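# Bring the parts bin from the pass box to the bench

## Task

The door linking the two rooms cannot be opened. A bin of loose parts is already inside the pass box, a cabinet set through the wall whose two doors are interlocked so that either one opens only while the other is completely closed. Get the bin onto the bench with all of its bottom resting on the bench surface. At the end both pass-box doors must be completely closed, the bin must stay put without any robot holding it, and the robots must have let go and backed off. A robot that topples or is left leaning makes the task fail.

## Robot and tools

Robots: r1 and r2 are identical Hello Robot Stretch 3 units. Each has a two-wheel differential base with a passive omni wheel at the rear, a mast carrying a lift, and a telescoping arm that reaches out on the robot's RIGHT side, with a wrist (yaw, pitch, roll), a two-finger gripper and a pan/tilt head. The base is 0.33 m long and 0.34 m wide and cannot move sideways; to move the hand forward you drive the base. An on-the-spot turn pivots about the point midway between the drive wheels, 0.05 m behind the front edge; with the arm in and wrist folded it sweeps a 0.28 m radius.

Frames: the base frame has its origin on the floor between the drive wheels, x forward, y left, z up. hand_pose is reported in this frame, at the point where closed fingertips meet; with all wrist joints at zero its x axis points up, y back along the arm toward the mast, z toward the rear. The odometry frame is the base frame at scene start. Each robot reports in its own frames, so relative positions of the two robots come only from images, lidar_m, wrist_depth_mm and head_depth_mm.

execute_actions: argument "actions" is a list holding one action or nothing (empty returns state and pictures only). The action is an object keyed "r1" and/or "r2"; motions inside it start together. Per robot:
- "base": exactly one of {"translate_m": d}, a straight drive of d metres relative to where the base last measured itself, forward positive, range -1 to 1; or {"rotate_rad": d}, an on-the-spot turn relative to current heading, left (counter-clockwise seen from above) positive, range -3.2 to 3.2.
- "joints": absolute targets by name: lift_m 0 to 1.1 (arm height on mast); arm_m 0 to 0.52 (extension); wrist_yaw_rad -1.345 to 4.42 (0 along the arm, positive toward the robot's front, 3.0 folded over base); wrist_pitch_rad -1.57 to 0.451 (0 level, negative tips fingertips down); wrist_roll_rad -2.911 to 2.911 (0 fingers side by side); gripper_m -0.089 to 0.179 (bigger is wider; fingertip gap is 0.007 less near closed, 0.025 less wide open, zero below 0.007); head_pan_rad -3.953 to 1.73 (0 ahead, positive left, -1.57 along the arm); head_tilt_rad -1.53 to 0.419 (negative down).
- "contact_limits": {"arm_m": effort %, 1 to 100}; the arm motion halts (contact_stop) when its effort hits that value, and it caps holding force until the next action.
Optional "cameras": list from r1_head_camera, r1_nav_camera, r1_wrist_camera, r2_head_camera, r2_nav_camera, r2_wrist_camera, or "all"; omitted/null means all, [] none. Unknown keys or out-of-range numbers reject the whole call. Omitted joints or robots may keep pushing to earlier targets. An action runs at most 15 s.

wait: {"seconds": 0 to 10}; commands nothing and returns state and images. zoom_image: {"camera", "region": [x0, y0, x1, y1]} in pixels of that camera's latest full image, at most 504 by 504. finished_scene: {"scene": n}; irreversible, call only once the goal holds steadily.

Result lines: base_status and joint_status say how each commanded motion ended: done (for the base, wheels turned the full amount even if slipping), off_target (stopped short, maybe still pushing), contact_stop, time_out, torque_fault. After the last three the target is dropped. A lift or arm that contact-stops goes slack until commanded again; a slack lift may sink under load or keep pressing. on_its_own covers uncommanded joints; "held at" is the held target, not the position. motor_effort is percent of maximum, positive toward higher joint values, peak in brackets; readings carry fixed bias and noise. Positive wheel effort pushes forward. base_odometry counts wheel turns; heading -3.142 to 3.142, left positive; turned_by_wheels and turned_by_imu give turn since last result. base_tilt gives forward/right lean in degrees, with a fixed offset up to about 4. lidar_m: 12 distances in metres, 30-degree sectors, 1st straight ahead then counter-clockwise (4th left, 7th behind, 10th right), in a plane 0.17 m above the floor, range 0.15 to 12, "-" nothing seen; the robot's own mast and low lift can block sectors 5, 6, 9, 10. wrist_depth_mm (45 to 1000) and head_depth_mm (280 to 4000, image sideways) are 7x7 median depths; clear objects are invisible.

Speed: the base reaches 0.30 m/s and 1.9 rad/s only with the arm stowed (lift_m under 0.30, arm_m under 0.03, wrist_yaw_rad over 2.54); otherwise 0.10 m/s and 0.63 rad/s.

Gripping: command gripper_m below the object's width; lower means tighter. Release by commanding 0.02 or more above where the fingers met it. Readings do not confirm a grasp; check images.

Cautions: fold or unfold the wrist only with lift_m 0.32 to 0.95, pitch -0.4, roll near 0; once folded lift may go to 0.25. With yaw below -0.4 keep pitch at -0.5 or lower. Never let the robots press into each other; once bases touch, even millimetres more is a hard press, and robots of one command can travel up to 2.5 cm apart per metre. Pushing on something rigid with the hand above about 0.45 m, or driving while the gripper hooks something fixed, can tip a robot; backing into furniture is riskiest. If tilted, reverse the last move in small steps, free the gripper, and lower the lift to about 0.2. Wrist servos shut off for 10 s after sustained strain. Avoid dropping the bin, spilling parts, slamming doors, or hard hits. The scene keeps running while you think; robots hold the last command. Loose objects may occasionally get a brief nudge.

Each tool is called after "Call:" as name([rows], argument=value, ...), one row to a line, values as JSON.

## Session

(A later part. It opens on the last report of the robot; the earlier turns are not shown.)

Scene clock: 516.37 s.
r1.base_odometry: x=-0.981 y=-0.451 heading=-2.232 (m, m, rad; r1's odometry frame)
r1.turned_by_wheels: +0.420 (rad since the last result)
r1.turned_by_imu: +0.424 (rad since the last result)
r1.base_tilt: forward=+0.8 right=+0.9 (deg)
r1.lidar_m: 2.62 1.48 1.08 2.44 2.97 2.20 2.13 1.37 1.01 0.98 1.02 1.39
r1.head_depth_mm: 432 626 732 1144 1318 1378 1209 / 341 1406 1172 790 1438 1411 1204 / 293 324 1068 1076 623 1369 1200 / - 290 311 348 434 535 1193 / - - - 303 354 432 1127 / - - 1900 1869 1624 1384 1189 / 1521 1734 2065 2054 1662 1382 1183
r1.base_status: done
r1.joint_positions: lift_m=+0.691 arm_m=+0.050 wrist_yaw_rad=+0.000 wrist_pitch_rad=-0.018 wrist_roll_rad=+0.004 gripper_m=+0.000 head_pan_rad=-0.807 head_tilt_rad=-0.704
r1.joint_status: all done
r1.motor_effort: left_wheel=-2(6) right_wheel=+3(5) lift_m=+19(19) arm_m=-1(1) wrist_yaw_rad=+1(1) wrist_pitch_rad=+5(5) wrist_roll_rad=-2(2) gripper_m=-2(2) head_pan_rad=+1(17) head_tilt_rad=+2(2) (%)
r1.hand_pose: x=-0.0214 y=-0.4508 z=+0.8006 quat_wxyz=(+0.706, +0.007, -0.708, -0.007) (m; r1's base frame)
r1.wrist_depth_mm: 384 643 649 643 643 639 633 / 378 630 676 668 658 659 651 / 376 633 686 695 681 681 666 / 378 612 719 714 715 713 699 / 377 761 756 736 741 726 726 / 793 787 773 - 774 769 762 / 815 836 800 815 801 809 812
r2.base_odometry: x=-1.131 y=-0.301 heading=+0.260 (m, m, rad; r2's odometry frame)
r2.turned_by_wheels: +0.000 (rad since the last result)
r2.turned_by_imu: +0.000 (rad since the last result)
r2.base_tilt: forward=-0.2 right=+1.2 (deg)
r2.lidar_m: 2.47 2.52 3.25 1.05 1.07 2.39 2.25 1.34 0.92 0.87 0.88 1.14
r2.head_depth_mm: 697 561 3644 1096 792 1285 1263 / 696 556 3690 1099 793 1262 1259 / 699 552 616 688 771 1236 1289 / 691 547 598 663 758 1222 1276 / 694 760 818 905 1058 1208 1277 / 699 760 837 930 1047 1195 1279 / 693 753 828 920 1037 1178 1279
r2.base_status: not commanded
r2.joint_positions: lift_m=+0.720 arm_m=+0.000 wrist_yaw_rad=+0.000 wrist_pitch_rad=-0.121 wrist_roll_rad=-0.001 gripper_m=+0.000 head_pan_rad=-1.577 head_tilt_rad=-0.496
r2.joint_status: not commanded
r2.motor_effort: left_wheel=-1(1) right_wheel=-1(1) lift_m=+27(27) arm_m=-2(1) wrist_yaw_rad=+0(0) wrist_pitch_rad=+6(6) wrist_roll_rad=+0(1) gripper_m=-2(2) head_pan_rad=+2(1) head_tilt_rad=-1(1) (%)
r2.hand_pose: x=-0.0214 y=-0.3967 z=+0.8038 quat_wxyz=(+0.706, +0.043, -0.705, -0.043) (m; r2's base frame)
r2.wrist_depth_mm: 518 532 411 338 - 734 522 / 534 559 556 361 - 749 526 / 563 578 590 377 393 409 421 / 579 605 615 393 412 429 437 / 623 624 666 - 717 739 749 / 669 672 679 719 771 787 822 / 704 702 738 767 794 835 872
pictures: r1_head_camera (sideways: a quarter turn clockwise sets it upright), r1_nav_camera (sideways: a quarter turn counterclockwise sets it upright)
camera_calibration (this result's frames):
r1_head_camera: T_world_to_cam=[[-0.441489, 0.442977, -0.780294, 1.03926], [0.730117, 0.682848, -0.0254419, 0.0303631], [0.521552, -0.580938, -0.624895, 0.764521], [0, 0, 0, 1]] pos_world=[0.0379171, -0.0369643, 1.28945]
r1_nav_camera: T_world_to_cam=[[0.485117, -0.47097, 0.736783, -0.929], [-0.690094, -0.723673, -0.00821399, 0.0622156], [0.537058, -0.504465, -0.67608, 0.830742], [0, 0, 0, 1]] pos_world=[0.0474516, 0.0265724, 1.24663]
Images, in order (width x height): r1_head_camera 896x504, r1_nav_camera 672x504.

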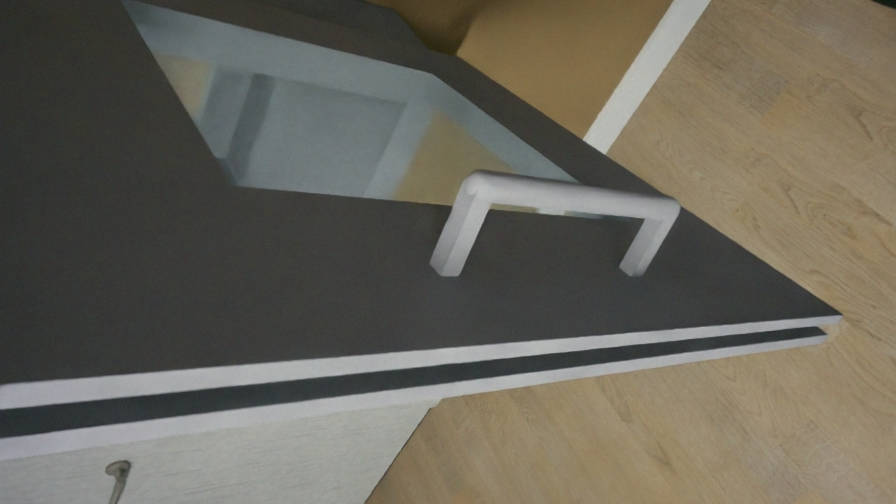

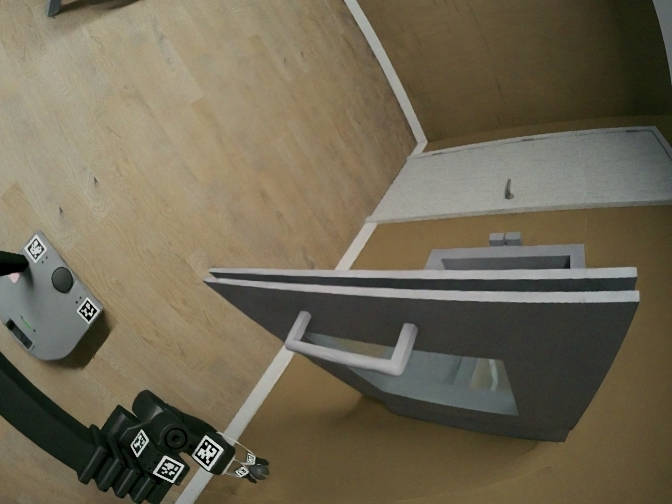

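Call:
execute_actions([
  {"r1":{"base":{"rotate_rad":-0.7}}},
], cameras=[])

Call:
execute_actions([
  {"r1":{"base":{"translate_m":-0.33}}},
], cameras=[])

Call:
execute_actions([
  {"r1":{"base":{"rotate_rad":0.7},"joints":{"arm_m":0.25,"lift_m":0.68}}},
], cameras=[])

Call:
execute_actions([
  {"r1":{"base":{"translate_m":0.4}}},
], cameras=["r1_nav_camera","r1_head_camera"])

Scene clock: 535.70 s.
r1.base_odometry: x=-0.981 y=-0.451 heading=-2.932 (m, m, rad; r1's odometry frame)
r1.turned_by_wheels: -0.700 (rad since the last result)
r1.turned_by_imu: -0.708 (rad since the last result)
r1.base_tilt: forward=+0.8 right=+0.9 (deg)
r1.lidar_m: 1.20 2.33 2.63 1.08 3.31 3.33 2.34 2.13 1.68 1.08 0.98 0.98
r1.head_depth_mm: 800 899 1014 1170 1386 1410 1209 / 804 899 1027 1181 1396 1403 1208 / 809 904 1027 1187 1406 1406 1197 / 809 911 1033 1194 1416 1399 1196 / 818 913 1041 1203 1429 1397 1194 / 819 921 1046 1205 1434 1384 1189 / 810 889 937 839 1380 1350 1188
r1.base_status: done
r1.joint_positions: lift_m=+0.691 arm_m=+0.050 wrist_yaw_rad=+0.000 wrist_pitch_rad=-0.018 wrist_roll_rad=+0.004 gripper_m=+0.000 head_pan_rad=-0.807 head_tilt_rad=-0.704
r1.joint_status: not commanded
r1.motor_effort: left_wheel=+4(7) right_wheel=-2(4) lift_m=+18(19) arm_m=-1(0) wrist_yaw_rad=-1(1) wrist_pitch_rad=+5(5) wrist_roll_rad=-2(2) gripper_m=-3(2) head_pan_rad=+2(2) head_tilt_rad=+2(1) (%)
r1.hand_pose: x=-0.0214 y=-0.4508 z=+0.8006 quat_wxyz=(+0.706, +0.007, -0.708, -0.007) (m; r1's base frame)
r1.wrist_depth_mm: 578 645 763 930 - - - / 586 672 800 976 - - - / 596 689 802 - - - - / 611 702 835 - - - - / 620 722 861 - - - - / 640 732 865 - - - - / 651 752 939 - - - -
r2.base_odometry: x=-1.131 y=-0.301 heading=+0.260 (m, m, rad; r2's odometry frame)
r2.turned_by_wheels: +0.000 (rad since the last result)
r2.turned_by_imu: -0.001 (rad since the last result)
r2.base_tilt: forward=-0.2 right=+1.0 (deg)
r2.lidar_m: 2.46 2.52 3.24 1.06 1.07 2.40 2.25 1.34 0.92 0.87 0.88 1.15
r2.head_depth_mm: 698 562 3665 1097 789 1283 1254 / 693 558 3763 1102 791 1259 1261 / 695 552 618 689 774 1233 1294 / 693 548 598 661 761 1211 1266 / 695 758 824 911 1060 1209 1273 / 699 762 840 934 1046 1201 1285 / 695 758 829 923 1039 1187 1271
r2.base_status: not commanded
r2.joint_positions: lift_m=+0.720 arm_m=+0.000 wrist_yaw_rad=+0.000 wrist_pitch_rad=-0.121 wrist_roll_rad=-0.001 gripper_m=+0.000 head_pan_rad=-1.577 head_tilt_rad=-0.496
r2.joint_status: not commanded
r2.motor_effort: left_wheel=-1(1) right_wheel=+0(1) lift_m=+28(27) arm_m=-1(2) wrist_yaw_rad=+0(0) wrist_pitch_rad=+6(6) wrist_roll_rad=+0(0) gripper_m=-3(2) head_pan_rad=+2(2) head_tilt_rad=-1(1) (%)
r2.hand_pose: x=-0.0214 y=-0.3967 z=+0.8038 quat_wxyz=(+0.706, +0.043, -0.705, -0.043) (m; r2's base frame)
r2.wrist_depth_mm: 518 530 413 343 - 728 521 / 533 544 563 360 - 742 521 / 570 581 596 377 398 401 420 / 579 614 628 399 407 431 440 / 616 632 660 - 715 739 751 / 650 672 696 736 725 784 790 / 673 712 740 787 805 844 886
pictures: none
No camera images: the call's "cameras" was empty. Leave "cameras" out to get every camera's image.

Scene clock: 540.47 s.
r1.base_odometry: x=-0.659 y=-0.382 heading=-2.932 (m, m, rad; r1's odometry frame)
r1.turned_by_wheels: +0.000 (rad since the last result)
r1.turned_by_imu: -0.001 (rad since the last result)
r1.base_tilt: forward=+0.8 right=+0.9 (deg)
r1.lidar_m: 1.46 2.81 1.56 1.05 3.10 3.12 2.06 1.87 1.89 1.30 1.18 1.19
r1.head_depth_mm: 985 1100 1248 1441 1619 1406 1210 / 991 1106 1248 1448 1625 1411 1205 / 991 1110 1263 1458 1642 1402 1204 / 999 1115 1268 1465 1632 1400 1197 / 997 1122 1277 1471 1628 1390 1197 / 1001 1131 1278 1485 1630 1385 1191 / 1009 1127 1288 1491 1648 1388 1188
r1.base_status: done
r1.joint_positions: lift_m=+0.691 arm_m=+0.050 wrist_yaw_rad=+0.000 wrist_pitch_rad=-0.018 wrist_roll_rad=+0.004 gripper_m=+0.000 head_pan_rad=-0.807 head_tilt_rad=-0.704
r1.joint_status: not commanded
r1.motor_effort: left_wheel=+3(5) right_wheel=-2(4) lift_m=+19(19) arm_m=-1(1) wrist_yaw_rad=-3(0) wrist_pitch_rad=+5(5) wrist_roll_rad=-2(2) gripper_m=-2(2) head_pan_rad=+0(2) head_tilt_rad=+1(1) (%)
r1.hand_pose: x=-0.0214 y=-0.4508 z=+0.8006 quat_wxyz=(+0.706, +0.007, -0.708, -0.007) (m; r1's base frame)
r1.wrist_depth_mm: 741 853 986 - - - - / 735 867 - - - - - / 770 887 - - - - - / 788 921 - - - - - / 793 908 - - - - - / 799 923 - - - - - / 838 952 - - - - -
r2.base_odometry: x=-1.131 y=-0.301 heading=+0.260 (m, m, rad; r2's odometry frame)
r2.turned_by_wheels: +0.000 (rad since the last result)
r2.turned_by_imu: -0.001 (rad since the last result)
r2.base_tilt: forward=+0.0 right=+1.1 (deg)
r2.lidar_m: 2.47 2.51 3.26 1.06 1.07 2.39 2.25 1.34 0.92 0.87 0.88 1.15
r2.head_depth_mm: 698 562 3738 1093 793 1284 1255 / 697 557 3732 1109 792 1264 1262 / 696 551 618 690 769 1232 1299 / 690 548 599 660 760 1226 1266 / 698 757 817 904 1062 1214 1271 / 694 760 835 933 1046 1198 1274 / 690 756 826 922 1032 1182 1279
r2.base_status: not commanded
r2.joint_positions: lift_m=+0.720 arm_m=+0.000 wrist_yaw_rad=+0.000 wrist_pitch_rad=-0.121 wrist_roll_rad=-0.001 gripper_m=+0.000 head_pan_rad=-1.577 head_tilt_rad=-0.496
r2.joint_status: not commanded
r2.motor_effort: left_wheel=-1(1) right_wheel=+0(0) lift_m=+28(28) arm_m=-2(1) wrist_yaw_rad=-1(0) wrist_pitch_rad=+6(6) wrist_roll_rad=+0(1) gripper_m=-2(3) head_pan_rad=+2(2) head_tilt_rad=-2(1) (%)
r2.hand_pose: x=-0.0214 y=-0.3967 z=+0.8038 quat_wxyz=(+0.706, +0.043, -0.705, -0.043) (m; r2's base frame)
r2.wrist_depth_mm: 512 518 411 342 - 726 524 / 527 557 550 362 - 731 522 / 567 570 596 378 401 411 425 / 597 610 625 404 408 424 443 / 615 635 643 - 705 751 756 / 673 673 706 722 758 788 818 / 692 708 748 779 784 820 866
pictures: none
No camera images: the call's "cameras" was empty. Leave "cameras" out to get every camera's image.

Scene clock: 543.17 s.
r1.base_odometry: x=-0.659 y=-0.382 heading=-2.232 (m, m, rad; r1's odometry frame)
r1.turned_by_wheels: +0.700 (rad since the last result)
r1.turned_by_imu: +0.707 (rad since the last result)
r1.base_tilt: forward=+0.8 right=+0.9 (deg)
r1.lidar_m: 2.87 1.07 1.06 3.09 2.63 1.94 1.88 1.66 1.22 1.18 1.23 1.69
r1.head_depth_mm: 1041 1168 1292 1438 1583 1418 1206 / 849 995 1282 1580 1654 1407 1201 / 714 1686 1072 1754 1682 1403 1200 / 589 1520 905 894 1676 1397 1195 / 512 568 639 738 1614 1393 1194 / 504 1854 2194 2068 1663 1389 1193 / 1829 2126 2479 2069 1651 1391 1189
r1.base_status: done
r1.joint_positions: lift_m=+0.681 arm_m=+0.250 wrist_yaw_rad=+0.000 wrist_pitch_rad=-0.018 wrist_roll_rad=+0.004 gripper_m=+0.000 head_pan_rad=-0.807 head_tilt_rad=-0.704
r1.joint_status: all done
r1.motor_effort: left_wheel=-2(6) right_wheel=+3(7) lift_m=+15(14) arm_m=+3(3) wrist_yaw_rad=-1(1) wrist_pitch_rad=+5(5) wrist_roll_rad=-2(2) gripper_m=-2(2) head_pan_rad=+2(1) head_tilt_rad=+2(2) (%)
r1.hand_pose: x=-0.0214 y=-0.6505 z=+0.7908 quat_wxyz=(+0.706, +0.007, -0.708, -0.006) (m; r1's base frame)
r1.wrist_depth_mm: 664 664 650 651 641 639 636 / 688 691 682 674 666 667 670 / 711 705 713 709 693 713 680 / 739 742 732 724 715 720 721 / 762 758 773 729 752 748 761 / 806 788 788 - 780 776 776 / 842 833 834 829 821 820 807
r2.base_odometry: x=-1.131 y=-0.301 heading=+0.260 (m, m, rad; r2's odometry frame)
r2.turned_by_wheels: +0.000 (rad since the last result)
r2.turned_by_imu: -0.001 (rad since the last result)
r2.base_tilt: forward=-0.1 right=+1.1 (deg)
r2.lidar_m: 2.47 2.52 3.25 1.06 1.07 2.39 2.25 1.33 0.92 0.87 0.88 1.14
r2.head_depth_mm: 699 562 3721 1096 793 1283 1254 / 697 557 3738 1103 789 1252 1261 / 695 552 617 691 771 1236 1299 / 691 546 597 663 759 1218 1270 / 693 757 822 910 1060 1214 1274 / 698 761 836 927 1047 1199 1270 / 692 755 826 919 1038 1179 1280
r2.base_status: not commanded
r2.joint_positions: lift_m=+0.720 arm_m=+0.000 wrist_yaw_rad=+0.000 wrist_pitch_rad=-0.121 wrist_roll_rad=-0.001 gripper_m=+0.000 head_pan_rad=-1.577 head_tilt_rad=-0.496
r2.joint_status: not commanded
r2.motor_effort: left_wheel=-1(1) right_wheel=+0(1) lift_m=+28(28) arm_m=-2(2) wrist_yaw_rad=+0(0) wrist_pitch_rad=+6(6) wrist_roll_rad=+1(1) gripper_m=-2(2) head_pan_rad=+2(2) head_tilt_rad=-1(1) (%)
r2.hand_pose: x=-0.0214 y=-0.3967 z=+0.8038 quat_wxyz=(+0.706, +0.043, -0.705, -0.043) (m; r2's base frame)
r2.wrist_depth_mm: 511 530 406 340 - 742 531 / 534 545 551 356 - 740 526 / 557 585 601 376 396 406 419 / 599 611 616 398 416 427 440 / 607 632 659 - 701 727 771 / 646 650 694 740 747 764 822 / 699 714 735 760 800 855 867
pictures: none
No camera images: the call's "cameras" was empty. Leave "cameras" out to get every camera's image.

Scene clock: 548.70 s.
r1.base_odometry: x=-0.904 y=-0.698 heading=-2.232 (m, m, rad; r1's odometry frame)
r1.turned_by_wheels: +0.000 (rad since the last result)
r1.turned_by_imu: -0.001 (rad since the last result)
r1.base_tilt: forward=+0.8 right=+0.9 (deg)
r1.lidar_m: 2.47 1.24 0.83 2.21 3.18 2.35 2.27 1.68 1.23 1.18 1.23 1.70
r1.head_depth_mm: 1342 1506 1183 1434 1578 1318 1202 / 1177 1369 1297 1580 1664 1405 1203 / 1063 1195 1360 1755 1680 1401 1206 / 1358 1526 1731 1937 1683 1404 1196 / 1494 1683 1930 2057 1673 1398 1193 / 1630 1885 2187 2089 1667 1387 1188 / 1840 2135 2474 2070 1663 1382 1186
r1.base_status: done
r1.joint_positions: lift_m=+0.681 arm_m=+0.250 wrist_yaw_rad=+0.000 wrist_pitch_rad=-0.018 wrist_roll_rad=+0.004 gripper_m=+0.000 head_pan_rad=-0.807 head_tilt_rad=-0.704
r1.joint_status: not commanded
r1.motor_effort: left_wheel=-1(3) right_wheel=+3(7) lift_m=+15(15) arm_m=+3(3) wrist_yaw_rad=+0(0) wrist_pitch_rad=+5(5) wrist_roll_rad=-2(2) gripper_m=-2(2) head_pan_rad=+2(3) head_tilt_rad=+2(2) (%)
r1.hand_pose: x=-0.0214 y=-0.6505 z=+0.7908 quat_wxyz=(+0.706, +0.007, -0.708, -0.006) (m; r1's base frame)
r1.wrist_depth_mm: 933 380 654 655 650 651 650 / 957 - 678 679 672 672 658 / 936 358 705 707 690 695 691 / 167 246 723 728 727 715 719 / 159 239 761 755 761 748 742 / 156 232 800 - 785 784 772 / 154 229 829 834 824 815 824
r2.base_odometry: x=-1.131 y=-0.301 heading=+0.260 (m, m, rad; r2's odometry frame)
r2.turned_by_wheels: +0.000 (rad since the last result)
r2.turned_by_imu: -0.001 (rad since the last result)
r2.base_tilt: forward=-0.2 right=+1.0 (deg)
r2.lidar_m: 2.46 2.51 3.27 1.06 1.07 2.40 2.25 1.34 0.92 0.87 0.88 1.14
r2.head_depth_mm: 699 562 3788 1090 789 1281 1253 / 697 555 3787 1104 791 1265 1261 / 695 551 616 690 772 1231 1295 / 690 548 597 659 760 1207 1271 / 692 759 817 910 1064 1214 1276 / 697 763 844 931 1051 1196 1278 / 693 752 827 922 1034 1188 1282
r2.base_status: not commanded
r2.joint_positions: lift_m=+0.720 arm_m=+0.000 wrist_yaw_rad=+0.000 wrist_pitch_rad=-0.121 wrist_roll_rad=-0.001 gripper_m=+0.000 head_pan_rad=-1.577 head_tilt_rad=-0.496
r2.joint_status: not commanded
r2.motor_effort: left_wheel=-1(1) right_wheel=+0(0) lift_m=+28(27) arm_m=-2(1) wrist_yaw_rad=+0(0) wrist_pitch_rad=+6(6) wrist_roll_rad=+0(1) gripper_m=-2(3) head_pan_rad=+2(2) head_tilt_rad=-1(1) (%)
r2.hand_pose: x=-0.0214 y=-0.3967 z=+0.8038 quat_wxyz=(+0.706, +0.043, -0.705, -0.043) (m; r2's base frame)
r2.wrist_depth_mm: 509 531 406 343 - 725 519 / 544 557 562 360 - 730 521 / 572 589 583 385 398 405 416 / 581 600 615 402 411 423 436 / 614 645 657 - 705 716 754 / 652 677 686 735 756 796 818 / 691 712 748 763 800 827 876
pictures: r1_head_camera (sideways: a quarter turn clockwise sets it upright), r1_nav_camera (sideways: a quarter turn counterclockwise sets it upright)
camera_calibration (this result's frames):
r1_head_camera: T_world_to_cam=[[-0.441543, 0.442922, -0.780294, 1.03927], [0.730032, 0.682939, -0.0254419, 0.0303636], [0.521624, -0.580874, -0.624895, 0.764521], [0, 0, 0, 1]] pos_world=[0.0379217, -0.0369603, 1.28945]
r1_nav_camera: T_world_to_cam=[[0.485175, -0.47091, 0.736783, -0.929001], [-0.690004, -0.723759, -0.00821399, 0.0622151], [0.537121, -0.504398, -0.67608, 0.830741], [0, 0, 0, 1]] pos_world=[0.0474483, 0.0265776, 1.24663]
Images, in order (width x height): r1_head_camera 896x504, r1_nav_camera 672x504.

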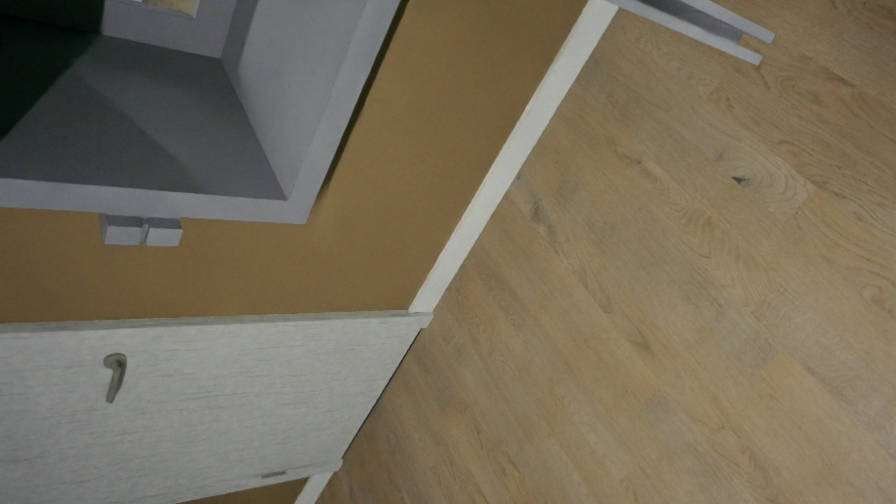

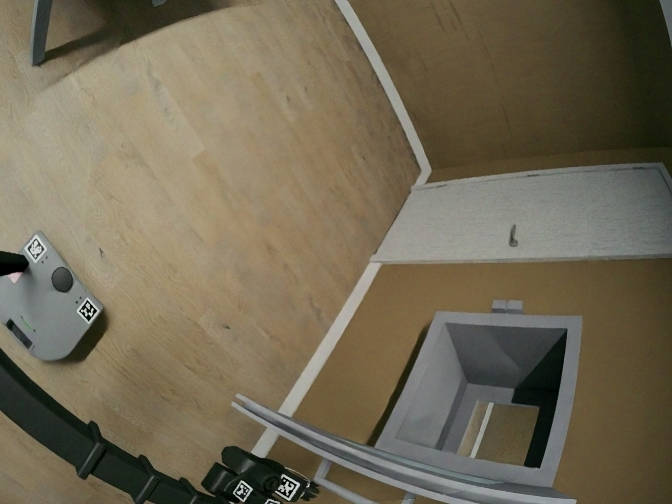

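Call:
execute_actions([
  {"r1":{"base":{"translate_m":0.2},"joints":{"head_pan_rad":-1.57}}},
], cameras=["r1_nav_camera","r1_head_camera"])

Scene clock: 555.83 s.
r1.base_odometry: x=-1.027 y=-0.855 heading=-2.232 (m, m, rad; r1's odometry frame)
r1.turned_by_wheels: +0.000 (rad since the last result)
r1.turned_by_imu: -0.001 (rad since the last result)
r1.base_tilt: forward=+0.8 right=+1.0 (deg)
r1.lidar_m: 2.27 1.08 1.10 0.77 3.22 2.56 2.47 1.67 1.23 1.19 1.24 1.68
r1.head_depth_mm: 1007 1131 1282 1486 1650 1416 1235 / 1003 1130 1281 1488 1655 - - / 1005 1121 1277 1481 - 1370 1204 / 720 916 1001 1051 - 1370 1200 / 410 447 471 530 596 1333 1194 / 309 334 374 448 1533 1360 1190 / 1339 1451 1136 1467 1613 1383 1183
r1.base_status: done
r1.joint_positions: lift_m=+0.681 arm_m=+0.250 wrist_yaw_rad=-0.002 wrist_pitch_rad=-0.018 wrist_roll_rad=+0.003 gripper_m=+0.000 head_pan_rad=-1.563 head_tilt_rad=-0.704
r1.joint_status: all done
r1.motor_effort: left_wheel=-2(8) right_wheel=+2(14) lift_m=+14(15) arm_m=+3(3) wrist_yaw_rad=+2(4) wrist_pitch_rad=+5(5) wrist_roll_rad=-2(2) gripper_m=-2(3) head_pan_rad=-2(27) head_tilt_rad=+2(1) (%)
r1.hand_pose: x=-0.0220 y=-0.6505 z=+0.7908 quat_wxyz=(+0.706, +0.006, -0.708, -0.007) (m; r1's base frame)
r1.wrist_depth_mm: 693 982 - 445 655 654 643 / 697 - - 452 666 671 663 / 691 933 - 451 705 707 695 / 547 523 154 355 738 725 736 / 83 90 141 271 759 763 760 / - 88 131 - 790 776 781 / - 88 156 825 808 821 815
r2.base_odometry: x=-1.131 y=-0.301 heading=+0.260 (m, m, rad; r2's odometry frame)
r2.turned_by_wheels: +0.000 (rad since the last result)
r2.turned_by_imu: -0.002 (rad since the last result)
r2.base_tilt: forward=-0.1 right=+1.2 (deg)
r2.lidar_m: 2.46 2.51 3.28 1.06 1.07 2.39 2.25 1.34 0.92 0.87 0.88 1.15
r2.head_depth_mm: 700 562 3717 1098 791 1289 1256 / 696 557 3747 1101 790 1261 1269 / 699 552 616 690 772 1236 1299 / 692 546 597 663 759 1214 1271 / 694 760 816 909 1064 1220 1267 / 696 762 840 929 1049 1201 1275 / 693 755 830 920 1033 1188 1273
r2.base_status: not commanded
r2.joint_positions: lift_m=+0.720 arm_m=+0.000 wrist_yaw_rad=+0.000 wrist_pitch_rad=-0.121 wrist_roll_rad=-0.001 gripper_m=+0.000 head_pan_rad=-1.577 head_tilt_rad=-0.496
r2.joint_status: not commanded
r2.motor_effort: left_wheel=-1(1) right_wheel=+0(1) lift_m=+28(28) arm_m=-2(2) wrist_yaw_rad=-1(1) wrist_pitch_rad=+6(6) wrist_roll_rad=+0(0) gripper_m=-3(2) head_pan_rad=+2(2) head_tilt_rad=-1(2) (%)
r2.hand_pose: x=-0.0214 y=-0.3967 z=+0.8038 quat_wxyz=(+0.706, +0.043, -0.705, -0.043) (m; r2's base frame)
r2.wrist_depth_mm: 517 531 413 343 - 728 513 / 532 553 562 362 - 733 526 / 559 570 583 377 396 405 416 / 591 603 604 401 413 427 440 / 616 628 646 - 710 733 759 / 650 673 688 732 762 779 819 / 700 716 742 776 802 829 879
pictures: r1_head_camera (sideways: a quarter turn clockwise sets it upright), r1_nav_camera (sideways: a quarter turn counterclockwise sets it upright)
camera_calibration (this result's frames):
r1_head_camera: T_world_to_cam=[[-0.0173083, 0.625148, -0.780315, 1.0367], [0.999668, -0.00407872, -0.0254415, 0.0287183], [-0.0190874, -0.780496, -0.624869, 0.767786], [0, 0, 0, 1]] pos_world=[0.00388982, -0.0487221, 1.28945]
r1_nav_camera: T_world_to_cam=[[0.0298465, -0.675447, 0.736805, -0.926252], [-0.998556, -0.0530826, -0.00821251, 0.0640953], [0.0446586, -0.735496, -0.676056, 0.833714], [0, 0, 0, 1]] pos_world=[0.0544156, -0.00903767, 1.24663]
Images, in order (width x height): r1_head_camera 896x504, r1_nav_camera 672x504.

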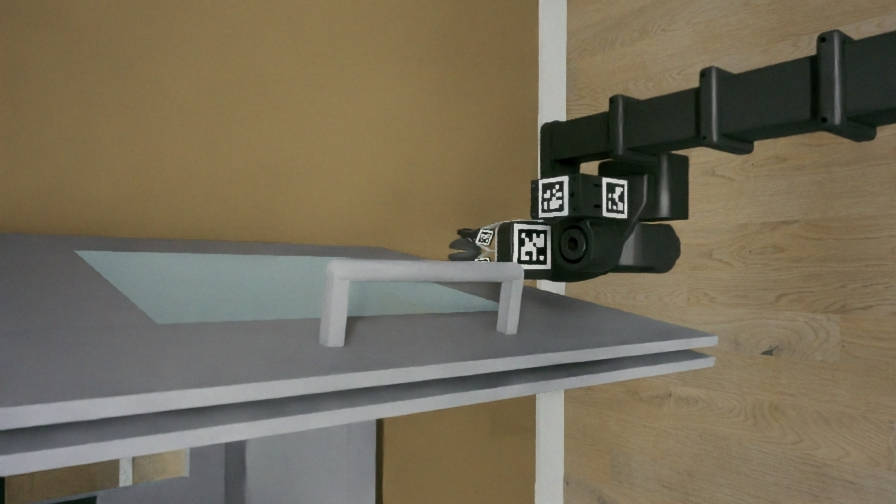

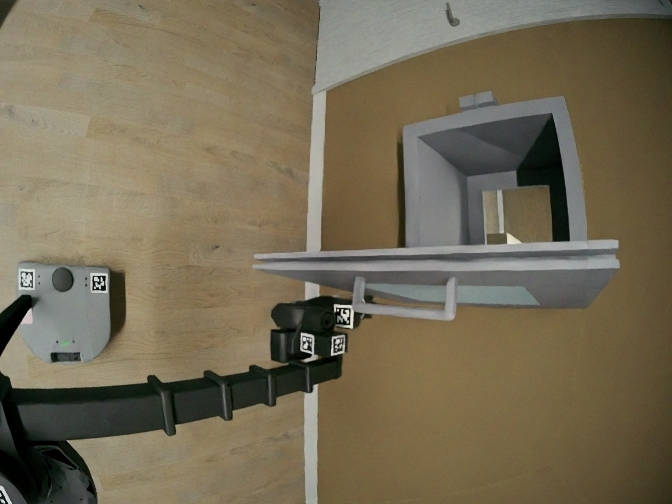

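Call:
execute_actions([
  {"r1":{"base":{"translate_m":0.22}}},
], cameras=["r1_nav_camera","r1_head_camera"])

Scene clock: 562.13 s.
r1.base_odometry: x=-1.162 y=-1.029 heading=-2.232 (m, m, rad; r1's odometry frame)
r1.turned_by_wheels: +0.000 (rad since the last result)
r1.turned_by_imu: -0.001 (rad since the last result)
r1.base_tilt: forward=+0.8 right=+0.9 (deg)
r1.lidar_m: 2.06 2.14 0.94 0.75 3.22 2.79 2.69 1.67 1.23 1.19 1.24 1.68
r1.head_depth_mm: 1008 1136 1283 1493 1650 1413 1232 / 742 859 1207 1484 1641 - - / 652 1301 961 1485 - 1368 1202 / 580 1487 1158 857 - 1365 1197 / 525 1505 1106 784 1621 1394 1198 / 479 528 568 652 766 1389 1194 / 440 481 541 672 1623 1381 1187
r1.base_status: done
r1.joint_positions: lift_m=+0.681 arm_m=+0.250 wrist_yaw_rad=-0.002 wrist_pitch_rad=-0.018 wrist_roll_rad=+0.003 gripper_m=+0.000 head_pan_rad=-1.563 head_tilt_rad=-0.704
r1.joint_status: not commanded
r1.motor_effort: left_wheel=-1(8) right_wheel=+2(17) lift_m=+15(15) arm_m=+3(3) wrist_yaw_rad=+3(29) wrist_pitch_rad=+5(5) wrist_roll_rad=-2(2) gripper_m=-3(5) head_pan_rad=-3(3) head_tilt_rad=+1(2) (%)
r1.hand_pose: x=-0.0220 y=-0.6505 z=+0.7908 quat_wxyz=(+0.706, +0.006, -0.708, -0.007) (m; r1's base frame)
r1.wrist_depth_mm: 464 619 - - 562 649 640 / 486 617 - - 563 673 668 / 495 608 - - 368 685 698 / 128 153 178 230 328 731 730 / 131 148 183 222 347 756 760 / 133 150 181 - 796 785 775 / 135 155 200 827 837 805 813
r2.base_odometry: x=-1.131 y=-0.301 heading=+0.260 (m, m, rad; r2's odometry frame)
r2.turned_by_wheels: +0.000 (rad since the last result)
r2.turned_by_imu: -0.002 (rad since the last result)
r2.base_tilt: forward=-0.2 right=+1.1 (deg)
r2.lidar_m: 2.46 2.51 3.24 1.06 1.07 2.40 2.24 1.34 0.92 0.87 0.88 1.15
r2.head_depth_mm: 698 561 3696 1098 790 1279 1260 / 697 558 3725 1104 793 1269 1264 / 697 553 620 688 773 1237 1295 / 691 548 596 661 764 1218 1270 / 696 760 819 908 1063 1214 1276 / 696 761 839 934 1048 1200 1278 / 692 756 832 920 1034 1189 1279
r2.base_status: not commanded
r2.joint_positions: lift_m=+0.720 arm_m=+0.000 wrist_yaw_rad=+0.000 wrist_pitch_rad=-0.121 wrist_roll_rad=-0.001 gripper_m=+0.000 head_pan_rad=-1.577 head_tilt_rad=-0.496
r2.joint_status: not commanded
r2.motor_effort: left_wheel=-1(1) right_wheel=-1(0) lift_m=+27(28) arm_m=-1(2) wrist_yaw_rad=+0(0) wrist_pitch_rad=+6(6) wrist_roll_rad=+1(1) gripper_m=-2(2) head_pan_rad=+2(2) head_tilt_rad=-1(1) (%)
r2.hand_pose: x=-0.0214 y=-0.3967 z=+0.8038 quat_wxyz=(+0.706, +0.043, -0.705, -0.043) (m; r2's base frame)
r2.wrist_depth_mm: 521 535 412 342 - 719 523 / 537 559 562 362 - 740 526 / 555 574 593 379 397 407 426 / 586 606 618 400 417 425 445 / 629 638 650 - 707 719 764 / 653 671 681 725 759 805 799 / 701 722 734 775 807 808 832
pictures: r1_head_camera (sideways: a quarter turn clockwise sets it upright), r1_nav_camera (sideways: a quarter turn counterclockwise sets it upright)
camera_calibration (this result's frames):
r1_head_camera: T_world_to_cam=[[-0.0173082, 0.625147, -0.780315, 1.0367], [0.999668, -0.00407896, -0.0254415, 0.0287183], [-0.0190876, -0.780496, -0.624869, 0.767786], [0, 0, 0, 1]] pos_world=[0.00388981, -0.0487221, 1.28945]
r1_nav_camera: T_world_to_cam=[[0.0298463, -0.675446, 0.736805, -0.926252], [-0.998556, -0.0530823, -0.0082125, 0.0640953], [0.0446584, -0.735496, -0.676056, 0.833714], [0, 0, 0, 1]] pos_world=[0.0544156, -0.00903769, 1.24663]
Images, in order (width x height): r1_head_camera 896x504, r1_nav_camera 672x504.

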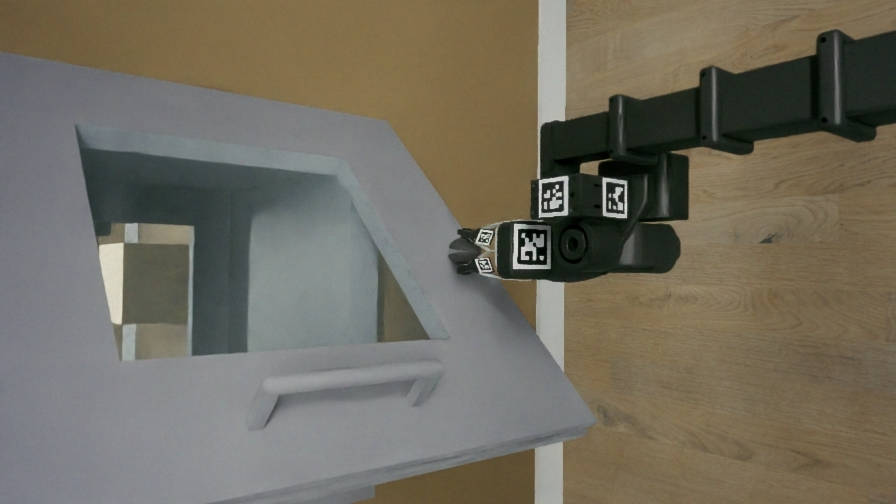

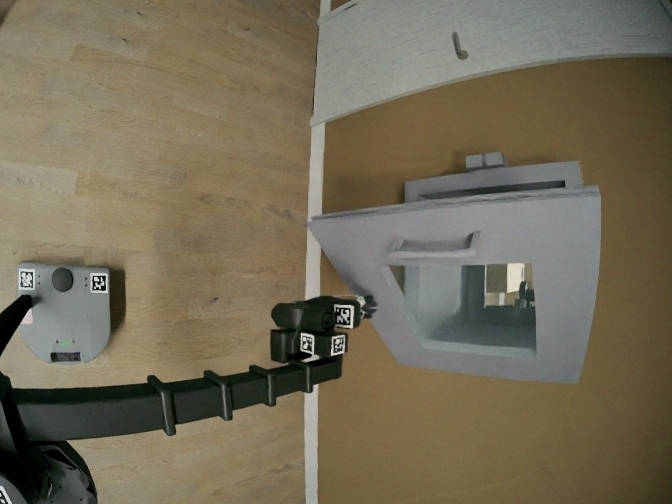

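Call:
execute_actions([
  {"r1":{"base":{"translate_m":0.12},"joints":{"lift_m":0.72,"arm_m":0.5},"contact_limits":{"arm_m":18}}},
], cameras=["r1_nav_camera","r1_head_camera"])

Scene clock: 571.40 s.
r1.base_odometry: x=-1.236 y=-1.124 heading=-2.233 (m, m, rad; r1's odometry frame)
r1.turned_by_wheels: +0.000 (rad since the last result)
r1.turned_by_imu: -0.001 (rad since the last result)
r1.base_tilt: forward=+0.8 right=+1.0 (deg)
r1.lidar_m: 1.93 2.01 0.87 0.77 3.22 2.90 2.81 1.68 1.23 1.19 1.24 1.68
r1.head_depth_mm: 792 891 1241 1491 1649 1430 1234 / 810 929 1027 1488 1653 - 1193 / 1349 1491 1225 1554 1632 1399 1202 / 3020 1509 1221 1543 1630 1401 1200 / 1321 1481 1037 1480 1622 1393 1196 / 762 841 968 1483 1618 1383 1191 / 767 873 1252 1477 1619 1380 1188
r1.base_status: done
r1.joint_positions: lift_m=+0.719 arm_m=+0.500 wrist_yaw_rad=+0.002 wrist_pitch_rad=-0.022 wrist_roll_rad=+0.003 gripper_m=+0.000 head_pan_rad=-1.563 head_tilt_rad=-0.704
r1.joint_status: all done
r1.motor_effort: left_wheel=-1(6) right_wheel=+2(16) lift_m=+51(57) arm_m=+3(8) wrist_yaw_rad=-2(23) wrist_pitch_rad=+6(12) wrist_roll_rad=-2(2) gripper_m=-2(4) head_pan_rad=-3(1) head_tilt_rad=+1(3) (%)
r1.contact_limits: arm_m 18 (drawing in: default 25, maximum 41; extending or still: default 33, maximum 55)
r1.hand_pose: x=-0.0210 y=-0.9003 z=+0.8284 quat_wxyz=(+0.706, +0.009, -0.708, -0.007) (m; r1's base frame)
r1.wrist_depth_mm: 185 401 728 - 748 498 329 / 184 400 764 - 777 500 330 / 185 392 781 826 808 508 329 / 187 393 600 629 610 446 221 / 194 198 201 201 203 207 211 / 202 204 205 - 212 215 219 / 210 212 216 219 221 226 229
r2.base_odometry: x=-1.131 y=-0.301 heading=+0.260 (m, m, rad; r2's odometry frame)
r2.turned_by_wheels: +0.000 (rad since the last result)
r2.turned_by_imu: -0.002 (rad since the last result)
r2.base_tilt: forward=-0.1 right=+1.1 (deg)
r2.lidar_m: 2.47 2.52 3.26 1.06 1.07 2.39 2.25 1.34 0.92 0.87 0.88 1.14
r2.head_depth_mm: 700 560 1261 1093 788 1284 1264 / 694 556 3687 1104 790 1267 1259 / 697 552 618 687 772 1234 1297 / 692 547 596 660 760 1218 1271 / 695 760 822 905 1056 1222 1270 / 698 758 838 929 1044 1199 1282 / 693 752 830 923 1038 1179 1286
r2.base_status: not commanded
r2.joint_positions: lift_m=+0.720 arm_m=+0.000 wrist_yaw_rad=+0.000 wrist_pitch_rad=-0.121 wrist_roll_rad=-0.001 gripper_m=+0.000 head_pan_rad=-1.577 head_tilt_rad=-0.496
r2.joint_status: not commanded
r2.motor_effort: left_wheel=-1(1) right_wheel=-1(0) lift_m=+28(28) arm_m=-2(2) wrist_yaw_rad=+0(0) wrist_pitch_rad=+6(6) wrist_roll_rad=+1(0) gripper_m=-3(2) head_pan_rad=+2(2) head_tilt_rad=-1(1) (%)
r2.hand_pose: x=-0.0214 y=-0.3967 z=+0.8038 quat_wxyz=(+0.706, +0.043, -0.705, -0.043) (m; r2's base frame)
r2.wrist_depth_mm: 506 516 401 339 - 728 518 / 544 557 551 360 - 744 530 / 556 593 575 372 396 411 418 / 592 608 625 395 407 423 451 / 620 650 640 - 714 721 758 / 652 667 690 738 734 813 816 / 705 726 761 767 800 826 887
pictures: r1_head_camera (sideways: a quarter turn clockwise sets it upright), r1_nav_camera (sideways: a quarter turn counterclockwise sets it upright)
camera_calibration (this result's frames):
r1_head_camera: T_world_to_cam=[[-0.0173076, 0.625116, -0.78034, 1.03674], [0.999668, -0.00408047, -0.025441, 0.0287177], [-0.0190877, -0.780521, -0.624838, 0.767745], [0, 0, 0, 1]] pos_world=[0.00388979, -0.0487226, 1.28945]
r1_nav_camera: T_world_to_cam=[[0.0298458, -0.675417, 0.736832, -0.926288], [-0.998556, -0.0530822, -0.00821066, 0.0640929], [0.0446583, -0.735523, -0.676026, 0.833675], [0, 0, 0, 1]] pos_world=[0.0544157, -0.00903995, 1.24663]
Images, in order (width x height): r1_head_camera 896x504, r1_nav_camera 672x504.

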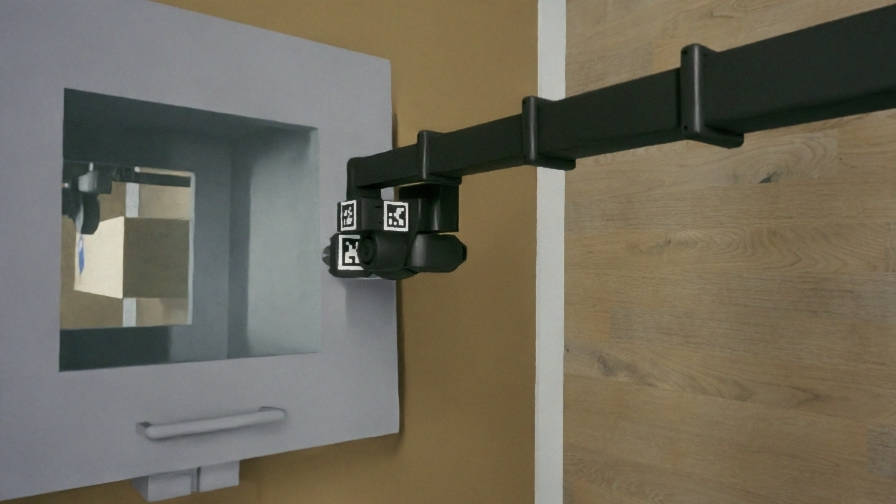

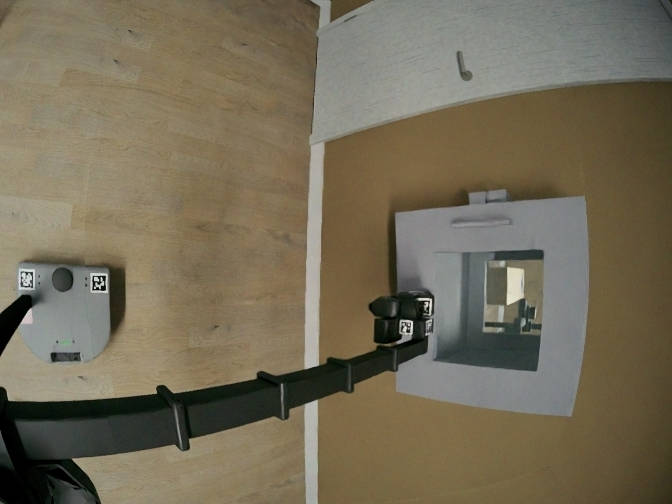

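Call:
execute_actions([
  {"r1":{"base":{"rotate_rad":-0.4},"joints":{"lift_m":0.70,"arm_m":0.3}}},
], cameras=[])

Call:
execute_actions([
  {"r1":{"base":{"translate_m":0.2}}},
], cameras=[])

Call:
execute_actions([
  {"r1":{"base":{"rotate_rad":0.4}}},
], cameras=[])

Call:
execute_actions([
  {"r1":{"joints":{"arm_m":0.5},"contact_limits":{"arm_m":18}}},
], cameras=["r1_head_camera"])

Scene clock: 583.13 s.
r1.base_odometry: x=-1.236 y=-1.124 heading=-2.632 (m, m, rad; r1's odometry frame)
r1.turned_by_wheels: -0.400 (rad since the last result)
r1.turned_by_imu: -0.404 (rad since the last result)
r1.base_tilt: forward=+0.9 right=+0.9 (deg)
r1.lidar_m: 1.93 1.93 2.10 0.87 0.78 3.36 2.84 2.81 1.50 1.21 1.19 1.29
r1.head_depth_mm: 1259 1444 1679 1956 1686 1409 1235 / 1209 1367 1579 1874 1736 - - / 1153 1297 1495 1705 - 1399 1203 / 1105 1238 1410 1568 1583 1398 1194 / 840 940 1063 1539 1660 1387 1189 / 807 936 1021 1457 1616 1387 1188 / 1281 1440 1009 1378 1563 1383 1187
r1.base_status: done
r1.joint_positions: lift_m=+0.701 arm_m=+0.300 wrist_yaw_rad=+0.000 wrist_pitch_rad=-0.021 wrist_roll_rad=+0.003 gripper_m=+0.000 head_pan_rad=-1.563 head_tilt_rad=-0.704
r1.joint_status: all done
r1.motor_effort: left_wheel=+3(9) right_wheel=-1(7) lift_m=+15(46) arm_m=-4(3) wrist_yaw_rad=+1(2) wrist_pitch_rad=+6(7) wrist_roll_rad=-2(2) gripper_m=-2(2) head_pan_rad=-3(1) head_tilt_rad=+1(1) (%)
r1.hand_pose: x=-0.0215 y=-0.7009 z=+0.8098 quat_wxyz=(+0.706, +0.008, -0.708, -0.008) (m; r1's base frame)
r1.wrist_depth_mm: - - 418 712 790 903 - / - - 428 752 836 942 - / 887 934 444 747 865 995 - / 366 407 458 796 902 - - / 378 418 482 814 934 - - / 615 672 732 - - - - / 644 690 798 883 991 - -
r2.base_odometry: x=-1.131 y=-0.301 heading=+0.260 (m, m, rad; r2's odometry frame)
r2.turned_by_wheels: +0.000 (rad since the last result)
r2.turned_by_imu: -0.001 (rad since the last result)
r2.base_tilt: forward=-0.1 right=+1.0 (deg)
r2.lidar_m: 2.46 2.51 3.27 1.06 1.07 2.39 2.24 1.33 0.92 0.87 0.88 1.15
r2.head_depth_mm: 699 561 1276 1094 789 1274 1257 / 697 557 3769 1104 792 1273 1259 / 693 552 617 688 772 1232 1287 / 691 548 598 662 762 1221 1259 / 695 759 823 904 1065 1217 1262 / 698 761 837 928 1042 1191 1278 / 690 752 828 924 1030 1183 1281
r2.base_status: not commanded
r2.joint_positions: lift_m=+0.720 arm_m=+0.000 wrist_yaw_rad=+0.000 wrist_pitch_rad=-0.121 wrist_roll_rad=-0.001 gripper_m=+0.000 head_pan_rad=-1.577 head_tilt_rad=-0.496
r2.joint_status: not commanded
r2.motor_effort: left_wheel=-1(1) right_wheel=+0(0) lift_m=+27(28) arm_m=-1(2) wrist_yaw_rad=+0(0) wrist_pitch_rad=+6(6) wrist_roll_rad=+1(1) gripper_m=-2(2) head_pan_rad=+2(2) head_tilt_rad=-1(1) (%)
r2.hand_pose: x=-0.0214 y=-0.3967 z=+0.8038 quat_wxyz=(+0.706, +0.043, -0.705, -0.043) (m; r2's base frame)
r2.wrist_depth_mm: 519 539 407 336 - 726 517 / 538 550 558 356 - 744 520 / 562 574 579 380 393 405 420 / 600 607 628 395 408 424 435 / 633 627 647 - 704 726 746 / 655 676 685 727 741 772 792 / 688 715 739 769 806 849 885
pictures: none
No camera images: the call's "cameras" was empty. Leave "cameras" out to get every camera's image.

Scene clock: 586.67 s.
r1.base_odometry: x=-1.411 y=-1.221 heading=-2.632 (m, m, rad; r1's odometry frame)
r1.turned_by_wheels: +0.000 (rad since the last result)
r1.turned_by_imu: +0.000 (rad since the last result)
r1.base_tilt: forward=+0.8 right=+0.9 (deg)
r1.lidar_m: 1.78 1.75 1.90 0.87 0.90 0.90 3.01 2.93 1.41 1.12 1.11 1.21
r1.head_depth_mm: 1181 1345 1569 1890 1692 1412 1235 / 1126 1275 1484 1743 1738 - - / 829 950 1115 1595 - 1400 1200 / 810 940 1036 1458 1583 1394 1202 / 1180 1396 1028 1441 1611 1387 1194 / 717 1792 1143 1361 1547 1389 1189 / 687 2859 1090 1282 1482 1377 1188
r1.base_status: done
r1.joint_positions: lift_m=+0.701 arm_m=+0.300 wrist_yaw_rad=+0.000 wrist_pitch_rad=-0.021 wrist_roll_rad=+0.003 gripper_m=+0.000 head_pan_rad=-1.563 head_tilt_rad=-0.704
r1.joint_status: not commanded
r1.motor_effort: left_wheel=+3(8) right_wheel=-1(3) lift_m=+15(15) arm_m=-4(4) wrist_yaw_rad=+1(0) wrist_pitch_rad=+6(6) wrist_roll_rad=-2(2) gripper_m=-3(2) head_pan_rad=-2(2) head_tilt_rad=+3(1) (%)
r1.hand_pose: x=-0.0215 y=-0.7009 z=+0.8098 quat_wxyz=(+0.706, +0.008, -0.708, -0.008) (m; r1's base frame)
r1.wrist_depth_mm: 723 - - 404 430 809 911 / 695 - - 627 452 843 985 / 660 887 982 427 467 867 - / 299 327 366 418 485 924 - / 306 335 379 420 834 979 - / 314 358 656 - 888 - - / 567 628 707 790 883 - -
r2.base_odometry: x=-1.131 y=-0.301 heading=+0.260 (m, m, rad; r2's odometry frame)
r2.turned_by_wheels: +0.000 (rad since the last result)
r2.turned_by_imu: -0.001 (rad since the last result)
r2.base_tilt: forward=-0.2 right=+1.1 (deg)
r2.lidar_m: 2.47 2.51 3.25 1.06 1.07 2.39 2.25 1.33 0.92 0.87 0.88 1.15
r2.head_depth_mm: 700 561 1279 1090 792 1285 1254 / 695 557 3758 1102 792 1267 1260 / 695 551 619 691 774 1235 1297 / 693 547 598 663 762 1215 1270 / 693 757 822 904 1061 1210 1267 / 696 761 836 926 1044 1194 1286 / 694 755 830 921 1034 1186 1285
r2.base_status: not commanded
r2.joint_positions: lift_m=+0.720 arm_m=+0.000 wrist_yaw_rad=+0.000 wrist_pitch_rad=-0.121 wrist_roll_rad=-0.001 gripper_m=+0.000 head_pan_rad=-1.577 head_tilt_rad=-0.496
r2.joint_status: not commanded
r2.motor_effort: left_wheel=-1(1) right_wheel=+0(0) lift_m=+28(28) arm_m=-2(1) wrist_yaw_rad=+0(0) wrist_pitch_rad=+6(6) wrist_roll_rad=+0(0) gripper_m=-3(3) head_pan_rad=+2(2) head_tilt_rad=-1(1) (%)
r2.hand_pose: x=-0.0214 y=-0.3967 z=+0.8038 quat_wxyz=(+0.706, +0.043, -0.705, -0.043) (m; r2's base frame)
r2.wrist_depth_mm: 519 534 410 342 - 740 525 / 541 552 563 358 - 751 526 / 564 574 574 376 401 405 419 / 594 612 628 396 415 426 433 / 636 649 671 - 711 748 749 / 665 671 676 697 741 777 814 / 700 706 745 787 794 818 860
pictures: none
No camera images: the call's "cameras" was empty. Leave "cameras" out to get every camera's image.

Scene clock: 588.40 s.
r1.base_odometry: x=-1.411 y=-1.221 heading=-2.232 (m, m, rad; r1's odometry frame)
r1.turned_by_wheels: +0.400 (rad since the last result)
r1.turned_by_imu: +0.404 (rad since the last result)
r1.base_tilt: forward=+0.9 right=+0.9 (deg)
r1.lidar_m: 1.75 1.83 0.87 1.03 3.30 3.08 2.98 1.57 1.16 1.12 1.16 1.57
r1.head_depth_mm: 712 1344 1187 1392 1603 1411 1235 / 710 1708 1176 1387 1576 - - / 700 2968 1166 1358 - 1395 1198 / 696 767 884 982 1569 1394 1194 / 714 799 940 1386 1576 1397 1195 / 937 1051 1193 1375 1572 1393 1188 / 934 1047 1192 1376 1566 1381 1190
r1.base_status: done
r1.joint_positions: lift_m=+0.701 arm_m=+0.300 wrist_yaw_rad=+0.000 wrist_pitch_rad=-0.021 wrist_roll_rad=+0.003 gripper_m=+0.000 head_pan_rad=-1.563 head_tilt_rad=-0.704
r1.joint_status: not commanded
r1.motor_effort: left_wheel=-1(6) right_wheel=+2(6) lift_m=+15(15) arm_m=-4(4) wrist_yaw_rad=+1(0) wrist_pitch_rad=+6(6) wrist_roll_rad=-2(2) gripper_m=-3(2) head_pan_rad=-2(2) head_tilt_rad=+2(1) (%)
r1.hand_pose: x=-0.0215 y=-0.7009 z=+0.8098 quat_wxyz=(+0.706, +0.008, -0.708, -0.008) (m; r1's base frame)
r1.wrist_depth_mm: 543 541 274 276 - 849 556 / 566 564 284 288 - 882 559 / 590 587 299 298 913 792 511 / 614 613 313 306 314 321 323 / 638 633 614 317 327 336 335 / 663 672 659 - 653 642 635 / 687 694 686 679 672 682 669
r2.base_odometry: x=-1.131 y=-0.301 heading=+0.260 (m, m, rad; r2's odometry frame)
r2.turned_by_wheels: +0.000 (rad since the last result)
r2.turned_by_imu: +0.000 (rad since the last result)
r2.base_tilt: forward=-0.1 right=+1.0 (deg)
r2.lidar_m: 2.46 2.52 3.23 1.06 1.07 2.40 2.25 1.34 0.92 0.87 0.88 1.14
r2.head_depth_mm: 698 559 1269 1093 791 1287 1263 / 694 555 1644 1103 794 1262 1263 / 697 553 618 690 769 1228 1300 / 692 548 597 660 762 1226 1261 / 695 757 821 907 1060 1217 1276 / 697 761 835 931 1051 1196 1274 / 693 754 828 921 1032 1178 1286
r2.base_status: not commanded
r2.joint_positions: lift_m=+0.720 arm_m=+0.000 wrist_yaw_rad=+0.000 wrist_pitch_rad=-0.121 wrist_roll_rad=-0.001 gripper_m=+0.000 head_pan_rad=-1.577 head_tilt_rad=-0.496
r2.joint_status: not commanded
r2.motor_effort: left_wheel=-1(1) right_wheel=+0(0) lift_m=+27(27) arm_m=-2(1) wrist_yaw_rad=+0(0) wrist_pitch_rad=+6(6) wrist_roll_rad=+1(0) gripper_m=-2(2) head_pan_rad=+2(2) head_tilt_rad=-1(1) (%)
r2.hand_pose: x=-0.0214 y=-0.3967 z=+0.8038 quat_wxyz=(+0.706, +0.043, -0.705, -0.043) (m; r2's base frame)
r2.wrist_depth_mm: 510 521 407 343 - 729 515 / 534 552 549 354 - 727 526 / 563 580 595 377 392 407 417 / 596 597 632 391 413 426 433 / 621 636 657 - 700 716 747 / 652 668 692 738 751 771 804 / 681 698 739 771 786 850 907
pictures: none
No camera images: the call's "cameras" was empty. Leave "cameras" out to get every camera's image.

Scene clock: 591.63 s.
r1.base_odometry: x=-1.411 y=-1.221 heading=-2.232 (m, m, rad; r1's odometry frame)
r1.turned_by_wheels: +0.000 (rad since the last result)
r1.turned_by_imu: -0.005 (rad since the last result)
r1.base_tilt: forward=+0.8 right=+0.9 (deg)
r1.lidar_m: 1.75 1.82 0.87 1.01 3.29 3.09 2.98 1.58 1.16 1.11 1.16 1.56
r1.head_depth_mm: 731 1332 1182 1401 1615 1409 1235 / 730 1466 1180 1394 1603 - - / 728 2948 1168 - 1599 1407 1200 / 728 816 925 1478 1592 1404 1196 / 735 826 964 1374 1581 1401 1196 / 938 1049 1193 1380 1576 1390 1192 / 934 1043 1186 1369 1573 1380 1188
r1.base_status: not commanded
r1.joint_positions: lift_m=+0.701 arm_m=+0.464 wrist_yaw_rad=+0.009 wrist_pitch_rad=-0.024 wrist_roll_rad=+0.003 gripper_m=+0.000 head_pan_rad=-1.563 head_tilt_rad=-0.702
r1.joint_status: arm_m contact_stop (moved +0.164 of +0.200)
r1.on_its_own: arm_m is slack since a contact_stop, until your next command for it (your +0.500 is given up)
r1.motor_effort: left_wheel=+3(7) right_wheel=-3(7) lift_m=+15(16) arm_m=+0(19) wrist_yaw_rad=-10(10) wrist_pitch_rad=+7(12) wrist_roll_rad=-2(2) gripper_m=-3(4) head_pan_rad=-2(3) head_tilt_rad=+1(1) (%)
r1.contact_limits: arm_m 18 (drawing in: default 25, maximum 41; extending or still: default 33, maximum 55)
r1.hand_pose: x=-0.0191 y=-0.8645 z=+0.8092 quat_wxyz=(+0.706, +0.012, -0.708, -0.005) (m; r1's base frame)
r1.wrist_depth_mm: 387 161 158 157 - 695 553 / 406 167 164 163 - 722 557 / 421 174 170 168 764 754 562 / 439 429 177 175 177 181 174 / 464 454 184 180 182 180 180 / 471 473 192 - 188 187 187 / 505 489 201 198 198 196 193
r2.base_odometry: x=-1.131 y=-0.301 heading=+0.260 (m, m, rad; r2's odometry frame)
r2.turned_by_wheels: +0.000 (rad since the last result)
r2.turned_by_imu: -0.001 (rad since the last result)
r2.base_tilt: forward=-0.1 right=+1.2 (deg)
r2.lidar_m: 2.47 2.52 3.25 1.06 1.07 2.40 2.25 1.34 0.92 0.87 0.89 1.14
r2.head_depth_mm: 701 560 1238 1099 793 1291 1256 / 697 558 1498 1100 792 1266 1273 / 698 552 618 688 772 1235 1300 / 690 548 595 661 762 1207 1271 / 698 761 818 906 1063 1214 1266 / 695 762 838 929 1047 1205 1277 / 689 754 830 917 1029 1179 1279
r2.base_status: not commanded
r2.joint_positions: lift_m=+0.720 arm_m=+0.000 wrist_yaw_rad=+0.000 wrist_pitch_rad=-0.121 wrist_roll_rad=-0.001 gripper_m=+0.000 head_pan_rad=-1.577 head_tilt_rad=-0.496
r2.joint_status: not commanded
r2.motor_effort: left_wheel=-1(1) right_wheel=-1(1) lift_m=+28(28) arm_m=-2(2) wrist_yaw_rad=+1(0) wrist_pitch_rad=+6(6) wrist_roll_rad=+1(0) gripper_m=-2(3) head_pan_rad=+2(2) head_tilt_rad=-1(2) (%)
r2.hand_pose: x=-0.0214 y=-0.3967 z=+0.8038 quat_wxyz=(+0.706, +0.043, -0.705, -0.043) (m; r2's base frame)
r2.wrist_depth_mm: 517 533 407 346 - 731 520 / 548 554 564 357 - 744 523 / 564 578 576 375 392 405 423 / 588 609 599 396 406 423 439 / 621 654 649 - 700 736 752 / 650 676 679 731 747 774 827 / 686 719 751 782 799 842 879
pictures: r1_head_camera (sideways: a quarter turn clockwise sets it upright)
camera_calibration (this result's frames):
r1_head_camera: T_world_to_cam=[[-0.0171144, 0.623779, -0.781413, 1.03813], [0.999667, -0.00441745, -0.0254208, 0.0286915], [-0.0193088, -0.781588, -0.623496, 0.766], [0, 0, 0, 1]] pos_world=[0.00387565, -0.0487432, 1.28954]
Images, in order (width x height): r1_head_camera 896x504.

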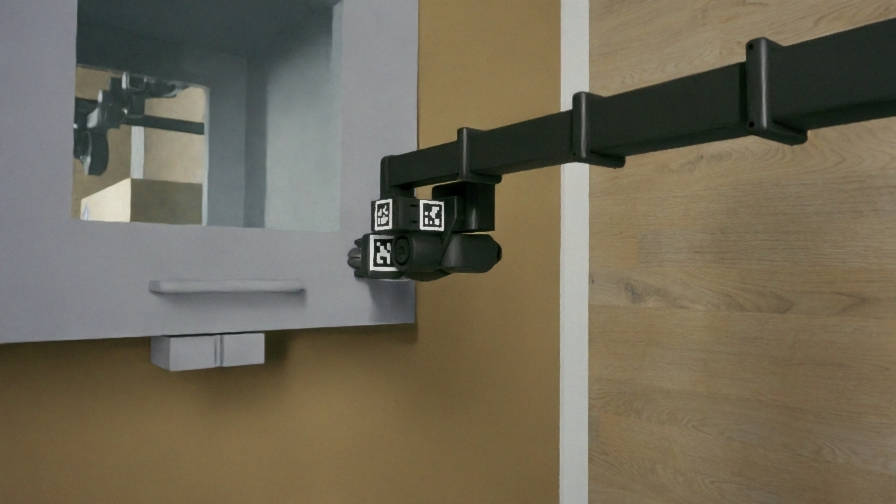

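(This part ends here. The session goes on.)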